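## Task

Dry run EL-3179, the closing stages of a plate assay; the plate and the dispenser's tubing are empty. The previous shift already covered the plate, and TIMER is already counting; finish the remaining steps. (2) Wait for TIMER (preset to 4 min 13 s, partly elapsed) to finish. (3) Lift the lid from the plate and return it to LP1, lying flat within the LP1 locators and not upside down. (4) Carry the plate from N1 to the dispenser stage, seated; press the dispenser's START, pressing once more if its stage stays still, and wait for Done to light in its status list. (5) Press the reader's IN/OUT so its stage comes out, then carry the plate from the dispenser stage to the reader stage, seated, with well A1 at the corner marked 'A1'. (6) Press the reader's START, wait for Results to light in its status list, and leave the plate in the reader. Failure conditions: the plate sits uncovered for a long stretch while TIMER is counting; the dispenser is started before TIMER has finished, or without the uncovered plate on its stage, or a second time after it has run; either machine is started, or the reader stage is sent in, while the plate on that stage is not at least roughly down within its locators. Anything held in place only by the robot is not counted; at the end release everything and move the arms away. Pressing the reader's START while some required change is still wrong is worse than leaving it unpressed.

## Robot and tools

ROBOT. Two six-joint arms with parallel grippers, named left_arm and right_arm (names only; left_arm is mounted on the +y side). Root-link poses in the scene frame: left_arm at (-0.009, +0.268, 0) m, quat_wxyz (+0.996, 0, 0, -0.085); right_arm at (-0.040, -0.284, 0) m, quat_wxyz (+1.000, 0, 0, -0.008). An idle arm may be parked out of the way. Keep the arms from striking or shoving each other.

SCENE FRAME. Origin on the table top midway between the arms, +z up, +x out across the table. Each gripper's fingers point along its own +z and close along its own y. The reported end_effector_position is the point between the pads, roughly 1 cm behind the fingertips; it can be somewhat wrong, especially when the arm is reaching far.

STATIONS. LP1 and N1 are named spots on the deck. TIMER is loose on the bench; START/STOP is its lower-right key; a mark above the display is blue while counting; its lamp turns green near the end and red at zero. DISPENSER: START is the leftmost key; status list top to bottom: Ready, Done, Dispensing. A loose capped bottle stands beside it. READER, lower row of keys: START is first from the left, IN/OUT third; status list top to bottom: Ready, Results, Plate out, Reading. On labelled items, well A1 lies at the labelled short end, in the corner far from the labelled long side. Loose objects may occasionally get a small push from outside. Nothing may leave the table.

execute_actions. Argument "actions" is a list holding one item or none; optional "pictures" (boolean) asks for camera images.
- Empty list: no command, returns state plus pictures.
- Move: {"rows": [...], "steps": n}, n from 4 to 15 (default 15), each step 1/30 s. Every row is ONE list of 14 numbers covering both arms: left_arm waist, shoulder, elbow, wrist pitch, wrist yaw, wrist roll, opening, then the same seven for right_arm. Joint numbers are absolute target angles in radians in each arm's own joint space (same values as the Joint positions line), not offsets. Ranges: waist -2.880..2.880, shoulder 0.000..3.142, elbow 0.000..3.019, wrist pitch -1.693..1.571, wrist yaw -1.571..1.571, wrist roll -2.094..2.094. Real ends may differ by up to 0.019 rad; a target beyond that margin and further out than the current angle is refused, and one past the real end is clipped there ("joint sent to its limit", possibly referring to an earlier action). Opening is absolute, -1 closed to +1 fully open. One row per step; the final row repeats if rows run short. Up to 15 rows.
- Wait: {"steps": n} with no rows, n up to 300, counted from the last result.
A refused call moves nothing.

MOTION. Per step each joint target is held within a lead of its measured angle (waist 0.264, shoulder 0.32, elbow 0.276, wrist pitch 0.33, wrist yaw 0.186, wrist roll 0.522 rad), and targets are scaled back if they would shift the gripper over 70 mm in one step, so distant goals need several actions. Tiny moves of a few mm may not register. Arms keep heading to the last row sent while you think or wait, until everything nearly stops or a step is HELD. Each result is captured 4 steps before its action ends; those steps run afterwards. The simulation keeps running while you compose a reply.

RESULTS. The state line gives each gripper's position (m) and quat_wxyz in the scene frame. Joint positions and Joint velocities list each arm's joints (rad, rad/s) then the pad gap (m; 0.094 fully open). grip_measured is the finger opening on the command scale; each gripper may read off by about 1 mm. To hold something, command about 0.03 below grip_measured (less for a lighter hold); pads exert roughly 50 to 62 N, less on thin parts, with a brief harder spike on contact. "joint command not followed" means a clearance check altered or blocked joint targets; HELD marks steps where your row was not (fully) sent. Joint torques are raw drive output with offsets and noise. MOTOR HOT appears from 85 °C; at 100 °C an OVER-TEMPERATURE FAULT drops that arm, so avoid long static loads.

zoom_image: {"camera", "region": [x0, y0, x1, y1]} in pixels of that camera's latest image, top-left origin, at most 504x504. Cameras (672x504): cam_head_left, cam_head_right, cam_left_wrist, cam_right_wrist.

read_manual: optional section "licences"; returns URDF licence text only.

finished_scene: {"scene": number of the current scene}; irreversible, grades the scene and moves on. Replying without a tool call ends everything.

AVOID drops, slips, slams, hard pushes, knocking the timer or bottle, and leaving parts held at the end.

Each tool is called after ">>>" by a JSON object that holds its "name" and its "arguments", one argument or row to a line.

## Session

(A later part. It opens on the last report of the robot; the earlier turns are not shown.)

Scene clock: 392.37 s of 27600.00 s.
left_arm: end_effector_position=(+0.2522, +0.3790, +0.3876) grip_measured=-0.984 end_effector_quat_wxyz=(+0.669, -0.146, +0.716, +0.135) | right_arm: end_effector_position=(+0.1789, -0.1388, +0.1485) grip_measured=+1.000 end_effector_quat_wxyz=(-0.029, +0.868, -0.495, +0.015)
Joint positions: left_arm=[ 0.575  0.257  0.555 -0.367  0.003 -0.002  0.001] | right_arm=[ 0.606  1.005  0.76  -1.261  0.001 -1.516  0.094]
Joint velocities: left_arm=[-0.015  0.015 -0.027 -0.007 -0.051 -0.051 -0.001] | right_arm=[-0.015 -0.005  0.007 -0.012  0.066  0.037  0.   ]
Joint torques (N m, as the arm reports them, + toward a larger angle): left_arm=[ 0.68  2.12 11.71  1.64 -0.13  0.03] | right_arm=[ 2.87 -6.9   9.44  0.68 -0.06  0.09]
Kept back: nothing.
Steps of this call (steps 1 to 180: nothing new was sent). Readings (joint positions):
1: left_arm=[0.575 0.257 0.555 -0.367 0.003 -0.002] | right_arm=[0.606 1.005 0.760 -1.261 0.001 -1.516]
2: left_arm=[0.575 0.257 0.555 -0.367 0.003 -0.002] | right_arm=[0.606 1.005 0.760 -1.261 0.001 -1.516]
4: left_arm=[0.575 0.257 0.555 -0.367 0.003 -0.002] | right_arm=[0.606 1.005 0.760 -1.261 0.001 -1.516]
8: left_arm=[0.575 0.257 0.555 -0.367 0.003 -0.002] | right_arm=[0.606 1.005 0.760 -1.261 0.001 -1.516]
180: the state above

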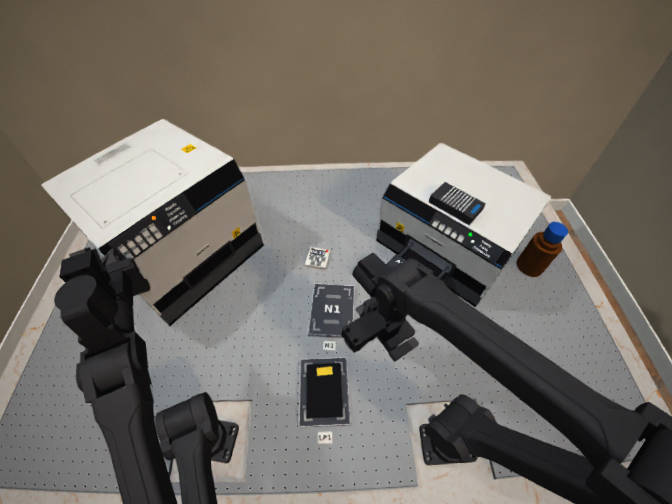

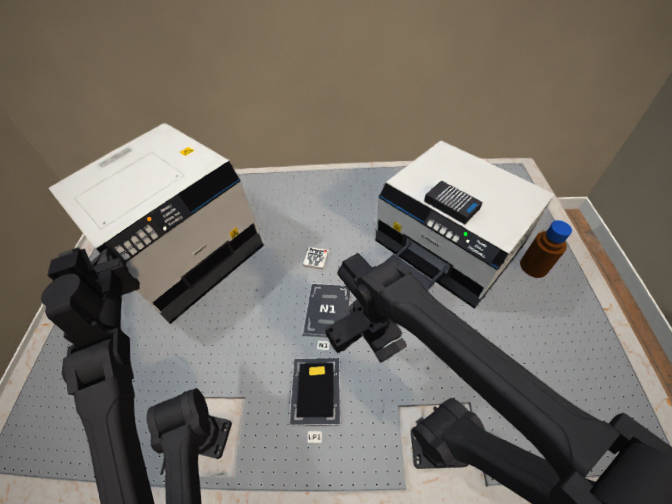

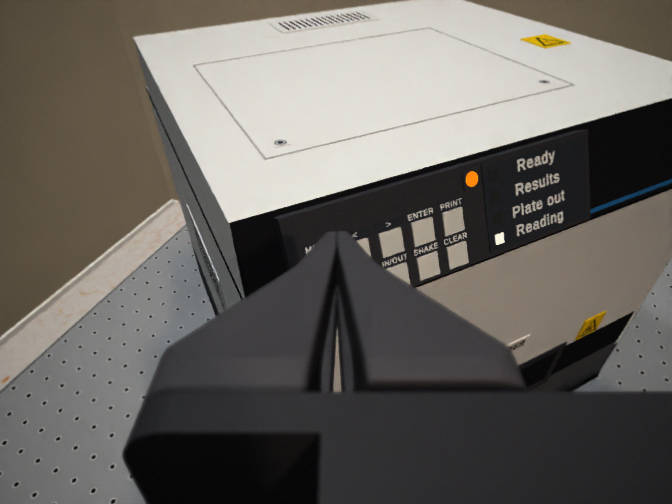

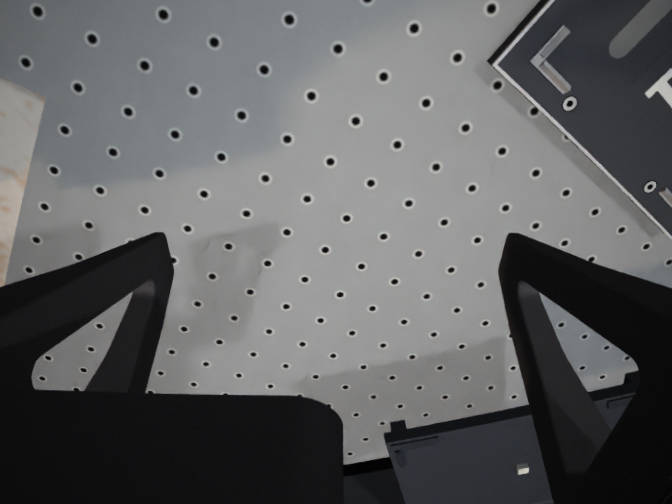

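>>> {"name": "execute_actions", "arguments": {
  "actions": [
    {"steps": 120}
  ],
  "pictures": true
}}

Scene clock: 396.37 s of 27600.00 s.
left_arm: end_effector_position=(+0.2522, +0.3790, +0.3876) grip_measured=-0.984 end_effector_quat_wxyz=(+0.669, -0.146, +0.716, +0.135) | right_arm: end_effector_position=(+0.1789, -0.1388, +0.1485) grip_measured=+1.000 end_effector_quat_wxyz=(-0.029, +0.868, -0.495, +0.015)
Joint positions: left_arm=[ 0.575  0.257  0.555 -0.367  0.003 -0.002  0.001] | right_arm=[ 0.606  1.005  0.76  -1.261  0.001 -1.516  0.094]
Joint velocities: left_arm=[-0.005 -0.024  0.007 -0.027  0.037  0.022 -0.   ] | right_arm=[ 0.005 -0.015  0.002  0.007 -0.066 -0.051  0.   ]
Joint torques (N m, as the arm reports them, + toward a larger angle): left_arm=[ 0.38  2.21 11.76  1.55 -0.14  0.01] | right_arm=[ 2.86 -6.91  9.43  0.69 -0.06  0.09]
Kept back: nothing.
Steps of this call (steps 1 to 120: nothing new was sent). Readings (joint positions):
1: left_arm=[0.575 0.257 0.555 -0.367 0.003 -0.002] | right_arm=[0.606 1.005 0.760 -1.261 0.001 -1.516]
2: left_arm=[0.575 0.257 0.555 -0.367 0.003 -0.002] | right_arm=[0.606 1.005 0.760 -1.261 0.001 -1.516]
4: left_arm=[0.575 0.257 0.555 -0.367 0.003 -0.002] | right_arm=[0.606 1.005 0.760 -1.261 0.001 -1.516]
8: left_arm=[0.575 0.257 0.555 -0.367 0.003 -0.002] | right_arm=[0.606 1.005 0.760 -1.261 0.001 -1.516]
120: the state above

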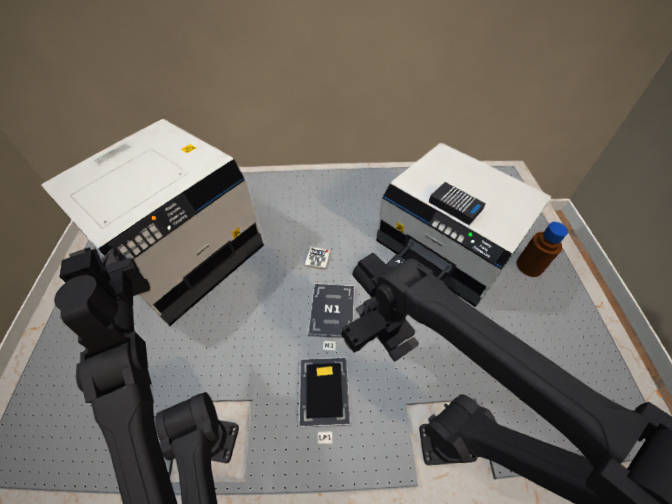

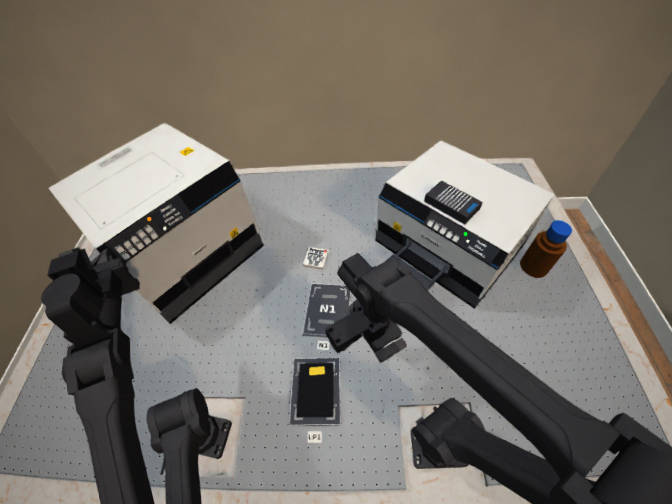

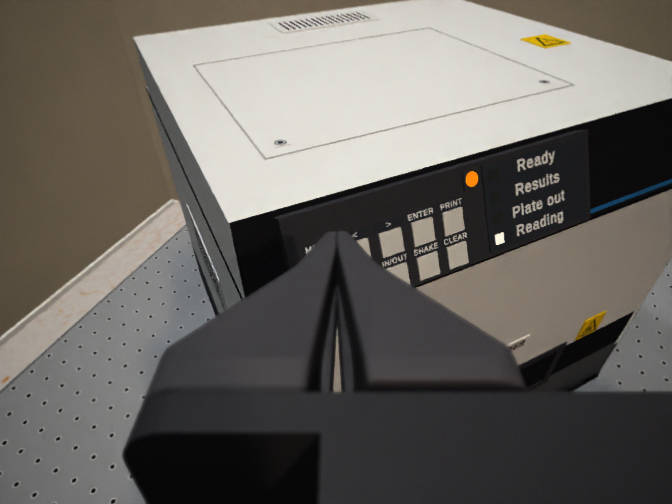

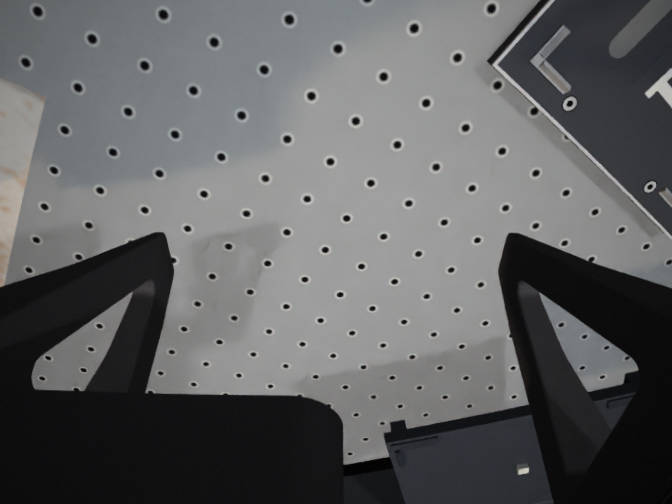

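>>> {"name": "execute_actions", "arguments": {
  "actions": [
    {"steps": 75}
  ],
  "pictures": true
}}

Scene clock: 398.87 s of 27600.00 s.
left_arm: end_effector_position=(+0.2522, +0.3790, +0.3876) grip_measured=-0.984 end_effector_quat_wxyz=(+0.669, -0.146, +0.716, +0.135) | right_arm: end_effector_position=(+0.1789, -0.1388, +0.1485) grip_measured=+1.000 end_effector_quat_wxyz=(-0.029, +0.868, -0.495, +0.015)
Joint positions: left_arm=[ 0.575  0.257  0.555 -0.367  0.003 -0.002  0.001] | right_arm=[ 0.606  1.005  0.76  -1.261  0.001 -1.516  0.094]
Joint velocities: left_arm=[ 0.005  0.005  0.002  0.002 -0.007 -0.022  0.001] | right_arm=[-0.005 -0.005  0.002 -0.002  0.051  0.051  0.   ]
Joint torques (N m, as the arm reports them, + toward a larger angle): left_arm=[ 0.56  2.35 11.71  1.55 -0.14  0.01] | right_arm=[ 2.82 -6.83  9.44  0.67 -0.06  0.09]
Kept back: nothing.
Steps of this call (steps 1 to 75: nothing new was sent). Readings (joint positions):
1: left_arm=[0.575 0.257 0.555 -0.367 0.003 -0.002] | right_arm=[0.606 1.005 0.760 -1.261 0.001 -1.516]
2: left_arm=[0.575 0.257 0.555 -0.367 0.003 -0.002] | right_arm=[0.606 1.005 0.760 -1.261 0.001 -1.516]
4: left_arm=[0.575 0.257 0.555 -0.367 0.003 -0.002] | right_arm=[0.606 1.005 0.760 -1.261 0.001 -1.516]
8: left_arm=[0.575 0.257 0.555 -0.367 0.003 -0.002] | right_arm=[0.606 1.005 0.760 -1.261 0.001 -1.516]
75: the state above

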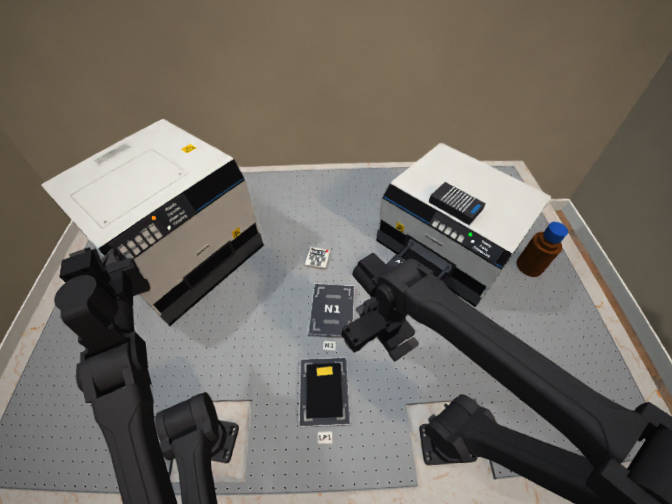

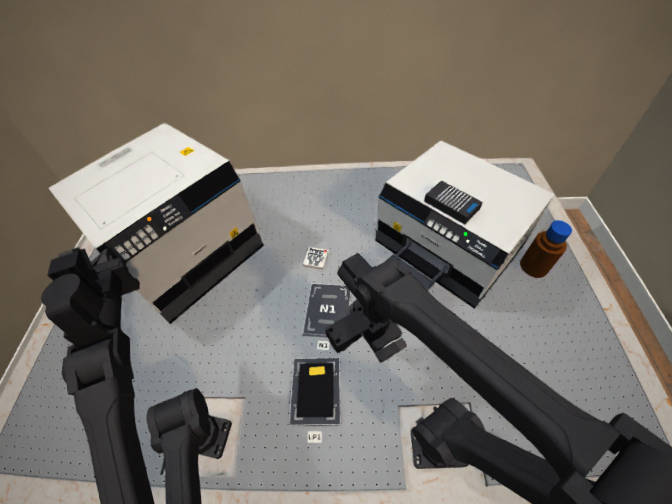

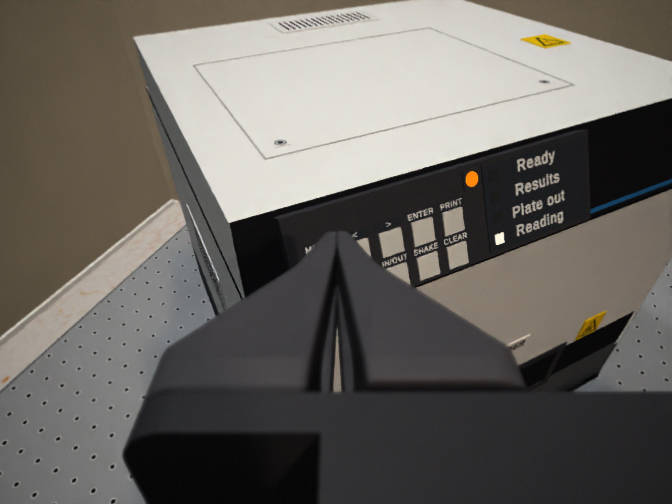

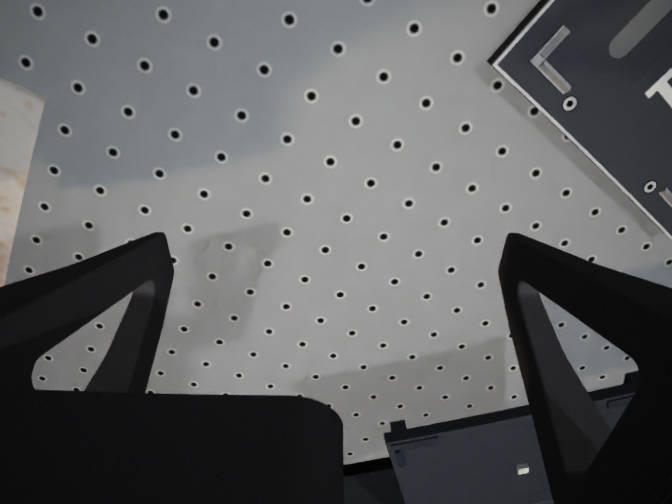

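>>> {"name": "execute_actions", "arguments": {
  "actions": [
    {"steps": 45}
  ],
  "pictures": true
}}

Scene clock: 400.37 s of 27600.00 s.
left_arm: end_effector_position=(+0.2522, +0.3790, +0.3876) grip_measured=-0.984 end_effector_quat_wxyz=(+0.669, -0.146, +0.716, +0.135) | right_arm: end_effector_position=(+0.1789, -0.1388, +0.1485) grip_measured=+1.000 end_effector_quat_wxyz=(-0.029, +0.868, -0.495, +0.015)
Joint positions: left_arm=[ 0.575  0.257  0.555 -0.367  0.003 -0.002  0.001] | right_arm=[ 0.606  1.005  0.76  -1.261  0.001 -1.516  0.094]
Joint velocities: left_arm=[-0.005  0.015 -0.017 -0.002  0.022 -0.022  0.   ] | right_arm=[ 0.005 -0.005  0.002 -0.002  0.095 -0.007  0.   ]
Joint torques (N m, as the arm reports them, + toward a larger angle): left_arm=[ 0.65  2.03 11.72  1.53 -0.15  0.02] | right_arm=[ 2.81 -6.9   9.44  0.68 -0.06  0.09]
Kept back: nothing.
Steps of this call (steps 1 to 45: nothing new was sent). Readings (joint positions):
1: left_arm=[0.575 0.257 0.555 -0.367 0.003 -0.002] | right_arm=[0.606 1.005 0.760 -1.261 0.001 -1.516]
2: left_arm=[0.575 0.257 0.555 -0.367 0.003 -0.002] | right_arm=[0.606 1.005 0.760 -1.261 0.001 -1.516]
4: left_arm=[0.575 0.257 0.555 -0.367 0.003 -0.002] | right_arm=[0.606 1.005 0.760 -1.261 0.001 -1.516]
8: left_arm=[0.575 0.257 0.555 -0.367 0.003 -0.002] | right_arm=[0.606 1.005 0.760 -1.261 0.001 -1.516]
45: the state above

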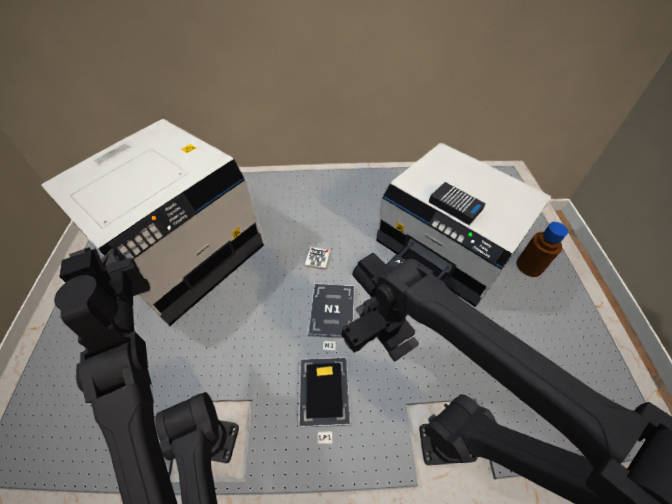

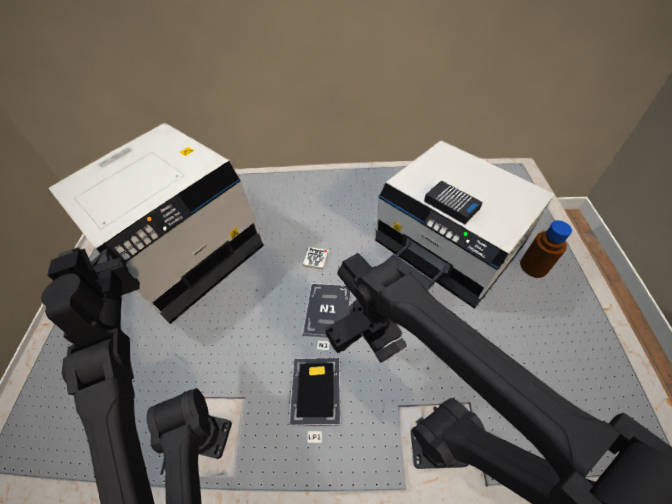

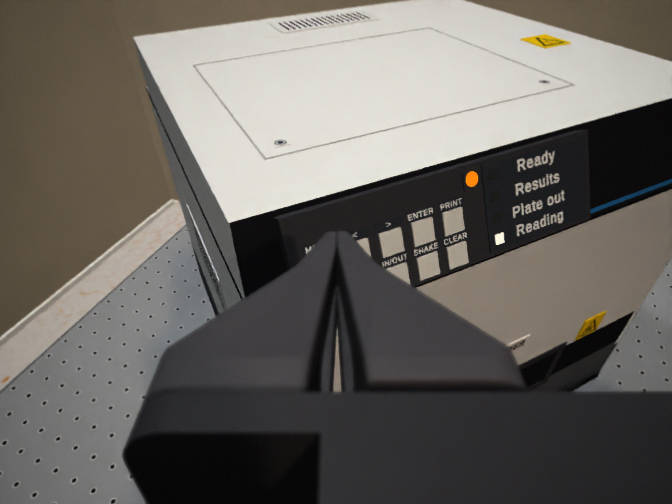

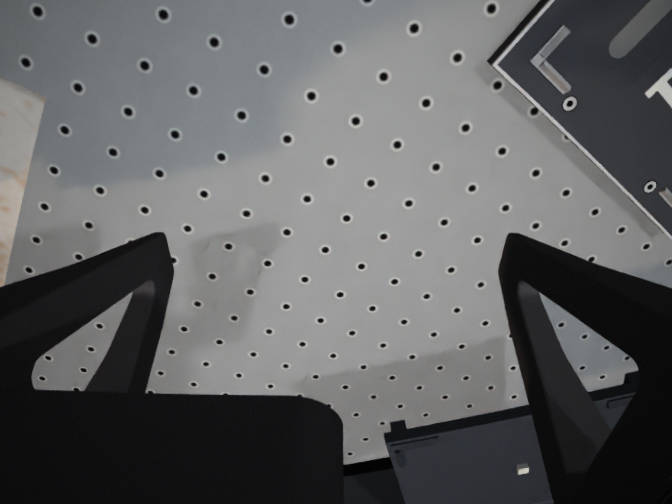

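>>> {"name": "execute_actions", "arguments": {
  "actions": [
    {"steps": 60}
  ],
  "pictures": true
}}

Scene clock: 402.37 s of 27600.00 s.
left_arm: end_effector_position=(+0.2522, +0.3790, +0.3876) grip_measured=-0.984 end_effector_quat_wxyz=(+0.669, -0.146, +0.716, +0.135) | right_arm: end_effector_position=(+0.1789, -0.1388, +0.1485) grip_measured=+1.000 end_effector_quat_wxyz=(-0.029, +0.868, -0.495, +0.015)
Joint positions: left_arm=[ 0.575  0.257  0.555 -0.367  0.003 -0.002  0.001] | right_arm=[ 0.606  1.005  0.76  -1.261  0.001 -1.516  0.094]
Joint velocities: left_arm=[-0.005 -0.024  0.007  0.002  0.007  0.037  0.   ] | right_arm=[ 0.005 -0.005  0.002 -0.017 -0.095 -0.051  0.   ]
Joint torques (N m, as the arm reports them, + toward a larger angle): left_arm=[ 0.68  2.28 11.7   1.56 -0.14  0.02] | right_arm=[ 2.85 -7.04  9.44  0.67 -0.06  0.09]
Kept back: nothing.
Steps of this call (steps 1 to 60: nothing new was sent). Readings (joint positions):
1: left_arm=[0.575 0.257 0.555 -0.367 0.003 -0.002] | right_arm=[0.606 1.005 0.760 -1.261 0.001 -1.516]
2: left_arm=[0.575 0.257 0.555 -0.367 0.003 -0.002] | right_arm=[0.606 1.005 0.760 -1.261 0.001 -1.516]
4: left_arm=[0.575 0.257 0.555 -0.367 0.003 -0.002] | right_arm=[0.606 1.005 0.760 -1.261 0.001 -1.516]
8: left_arm=[0.575 0.257 0.555 -0.367 0.003 -0.002] | right_arm=[0.606 1.005 0.760 -1.261 0.001 -1.516]
60: the state above

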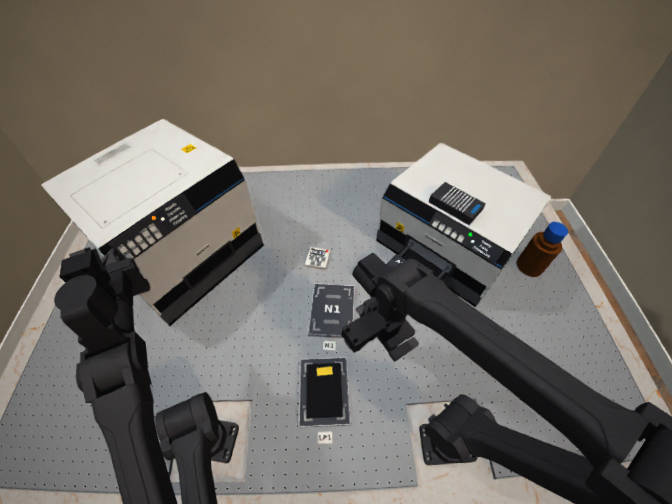

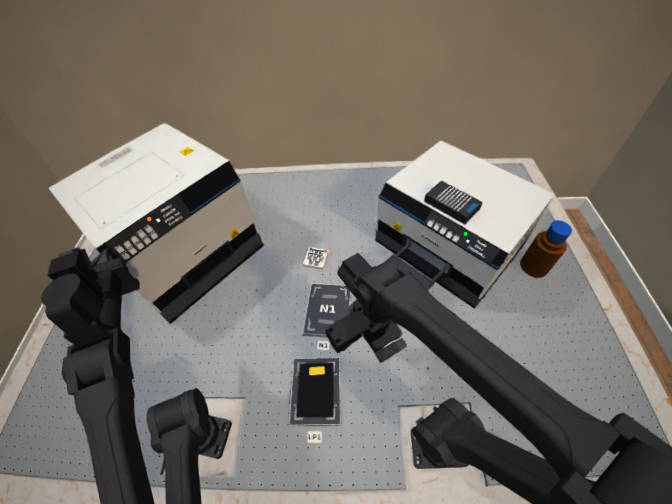

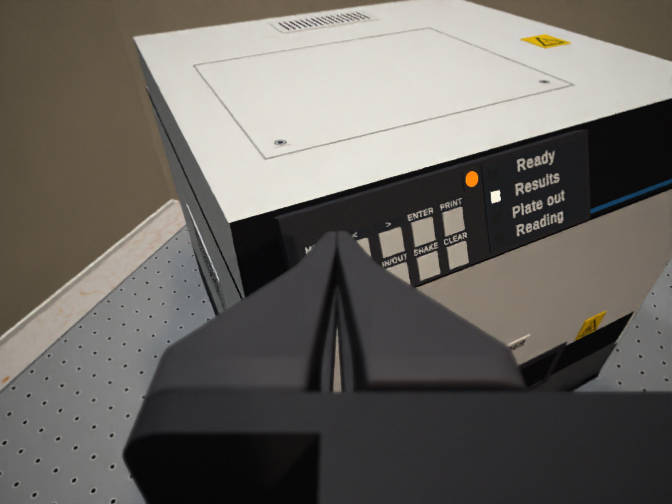

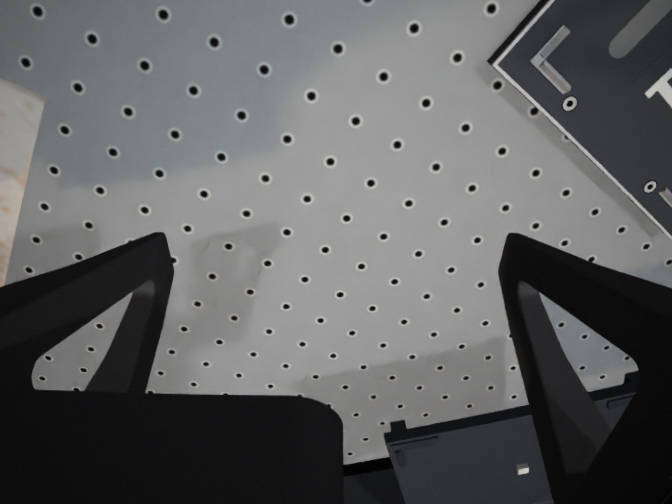

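>>> {"name": "execute_actions", "arguments": {
  "actions": []
}}

Scene clock: 402.53 s of 27600.00 s.
left_arm: end_effector_position=(+0.2522, +0.3790, +0.3876) grip_measured=-0.984 end_effector_quat_wxyz=(+0.669, -0.146, +0.716, +0.135) | right_arm: end_effector_position=(+0.1789, -0.1388, +0.1485) grip_measured=+1.000 end_effector_quat_wxyz=(-0.029, +0.868, -0.495, +0.015)
Joint positions: left_arm=[ 0.575  0.257  0.555 -0.367  0.003 -0.002  0.001] | right_arm=[ 0.606  1.005  0.76  -1.261  0.001 -1.516  0.094]
Joint velocities: left_arm=[-0.005 -0.005  0.002 -0.012  0.007 -0.007 -0.001] | right_arm=[-0.015  0.005 -0.017 -0.002 -0.037  0.037  0.   ]
Joint torques (N m, as the arm reports them, + toward a larger angle): left_arm=[ 0.72  2.19 11.69  1.55 -0.15  0.01] | right_arm=[ 2.91 -7.01  9.43  0.66 -0.06  0.09]
Kept back: nothing.
Steps of this call (steps 1 to 5: nothing new was sent). Readings (joint positions):
1: left_arm=[0.575 0.257 0.555 -0.367 0.003 -0.002] | right_arm=[0.606 1.005 0.760 -1.261 0.001 -1.516]
2: left_arm=[0.575 0.257 0.555 -0.367 0.003 -0.002] | right_arm=[0.606 1.005 0.760 -1.261 0.001 -1.516]
4: left_arm=[0.575 0.257 0.555 -0.367 0.003 -0.002] | right_arm=[0.606 1.005 0.760 -1.261 0.001 -1.516]
5: the state above

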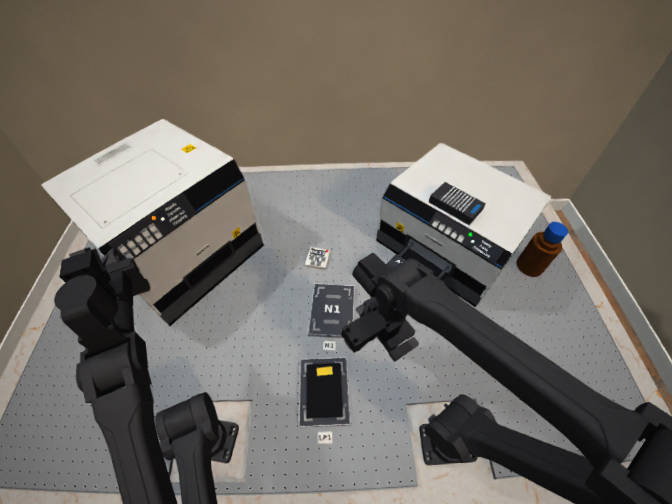

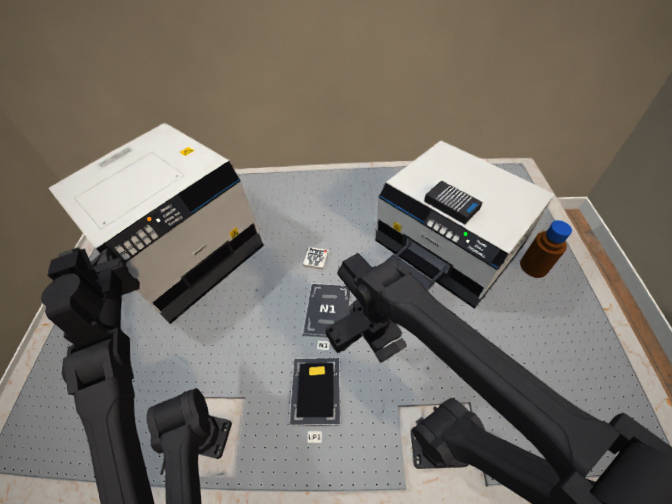

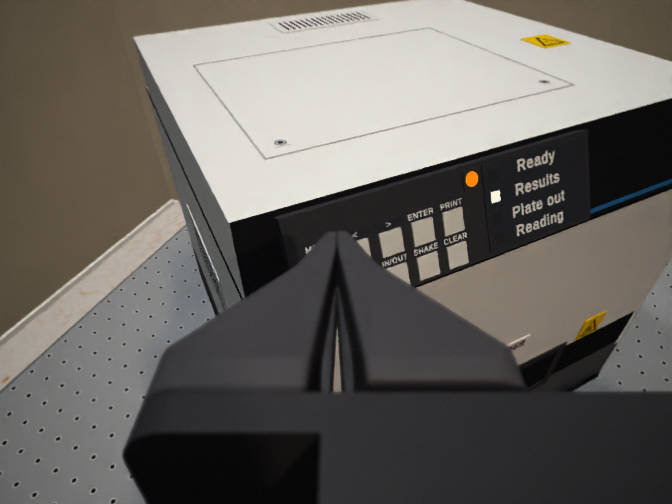

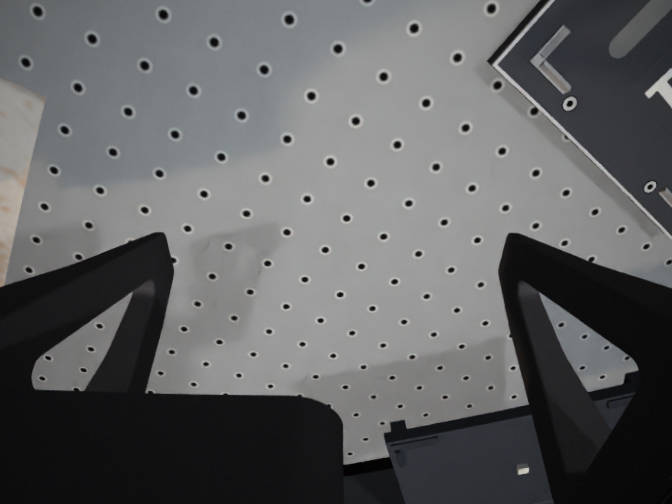

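>>> {"name": "zoom_image", "arguments": {
  "camera": "cam_head_left",
  "region": [280, 345, 370, 445]
}}

Region (280, 345, 370, 445) of cam_head_left's 672x504 image, scaled by 5.040, with more detail than that image has; it fills the left 454 columns of this view, and the rest is white.

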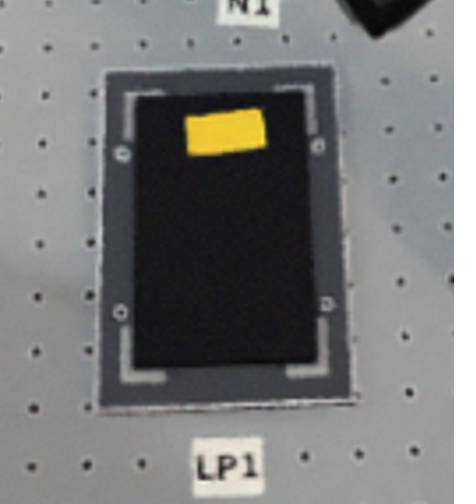

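The lid sits inside all four locators and Results is lit, so I'm ending the scene.

>>> {"name": "finished_scene", "arguments": {
  "scene": 2
}}

The scene is finished: the task was done.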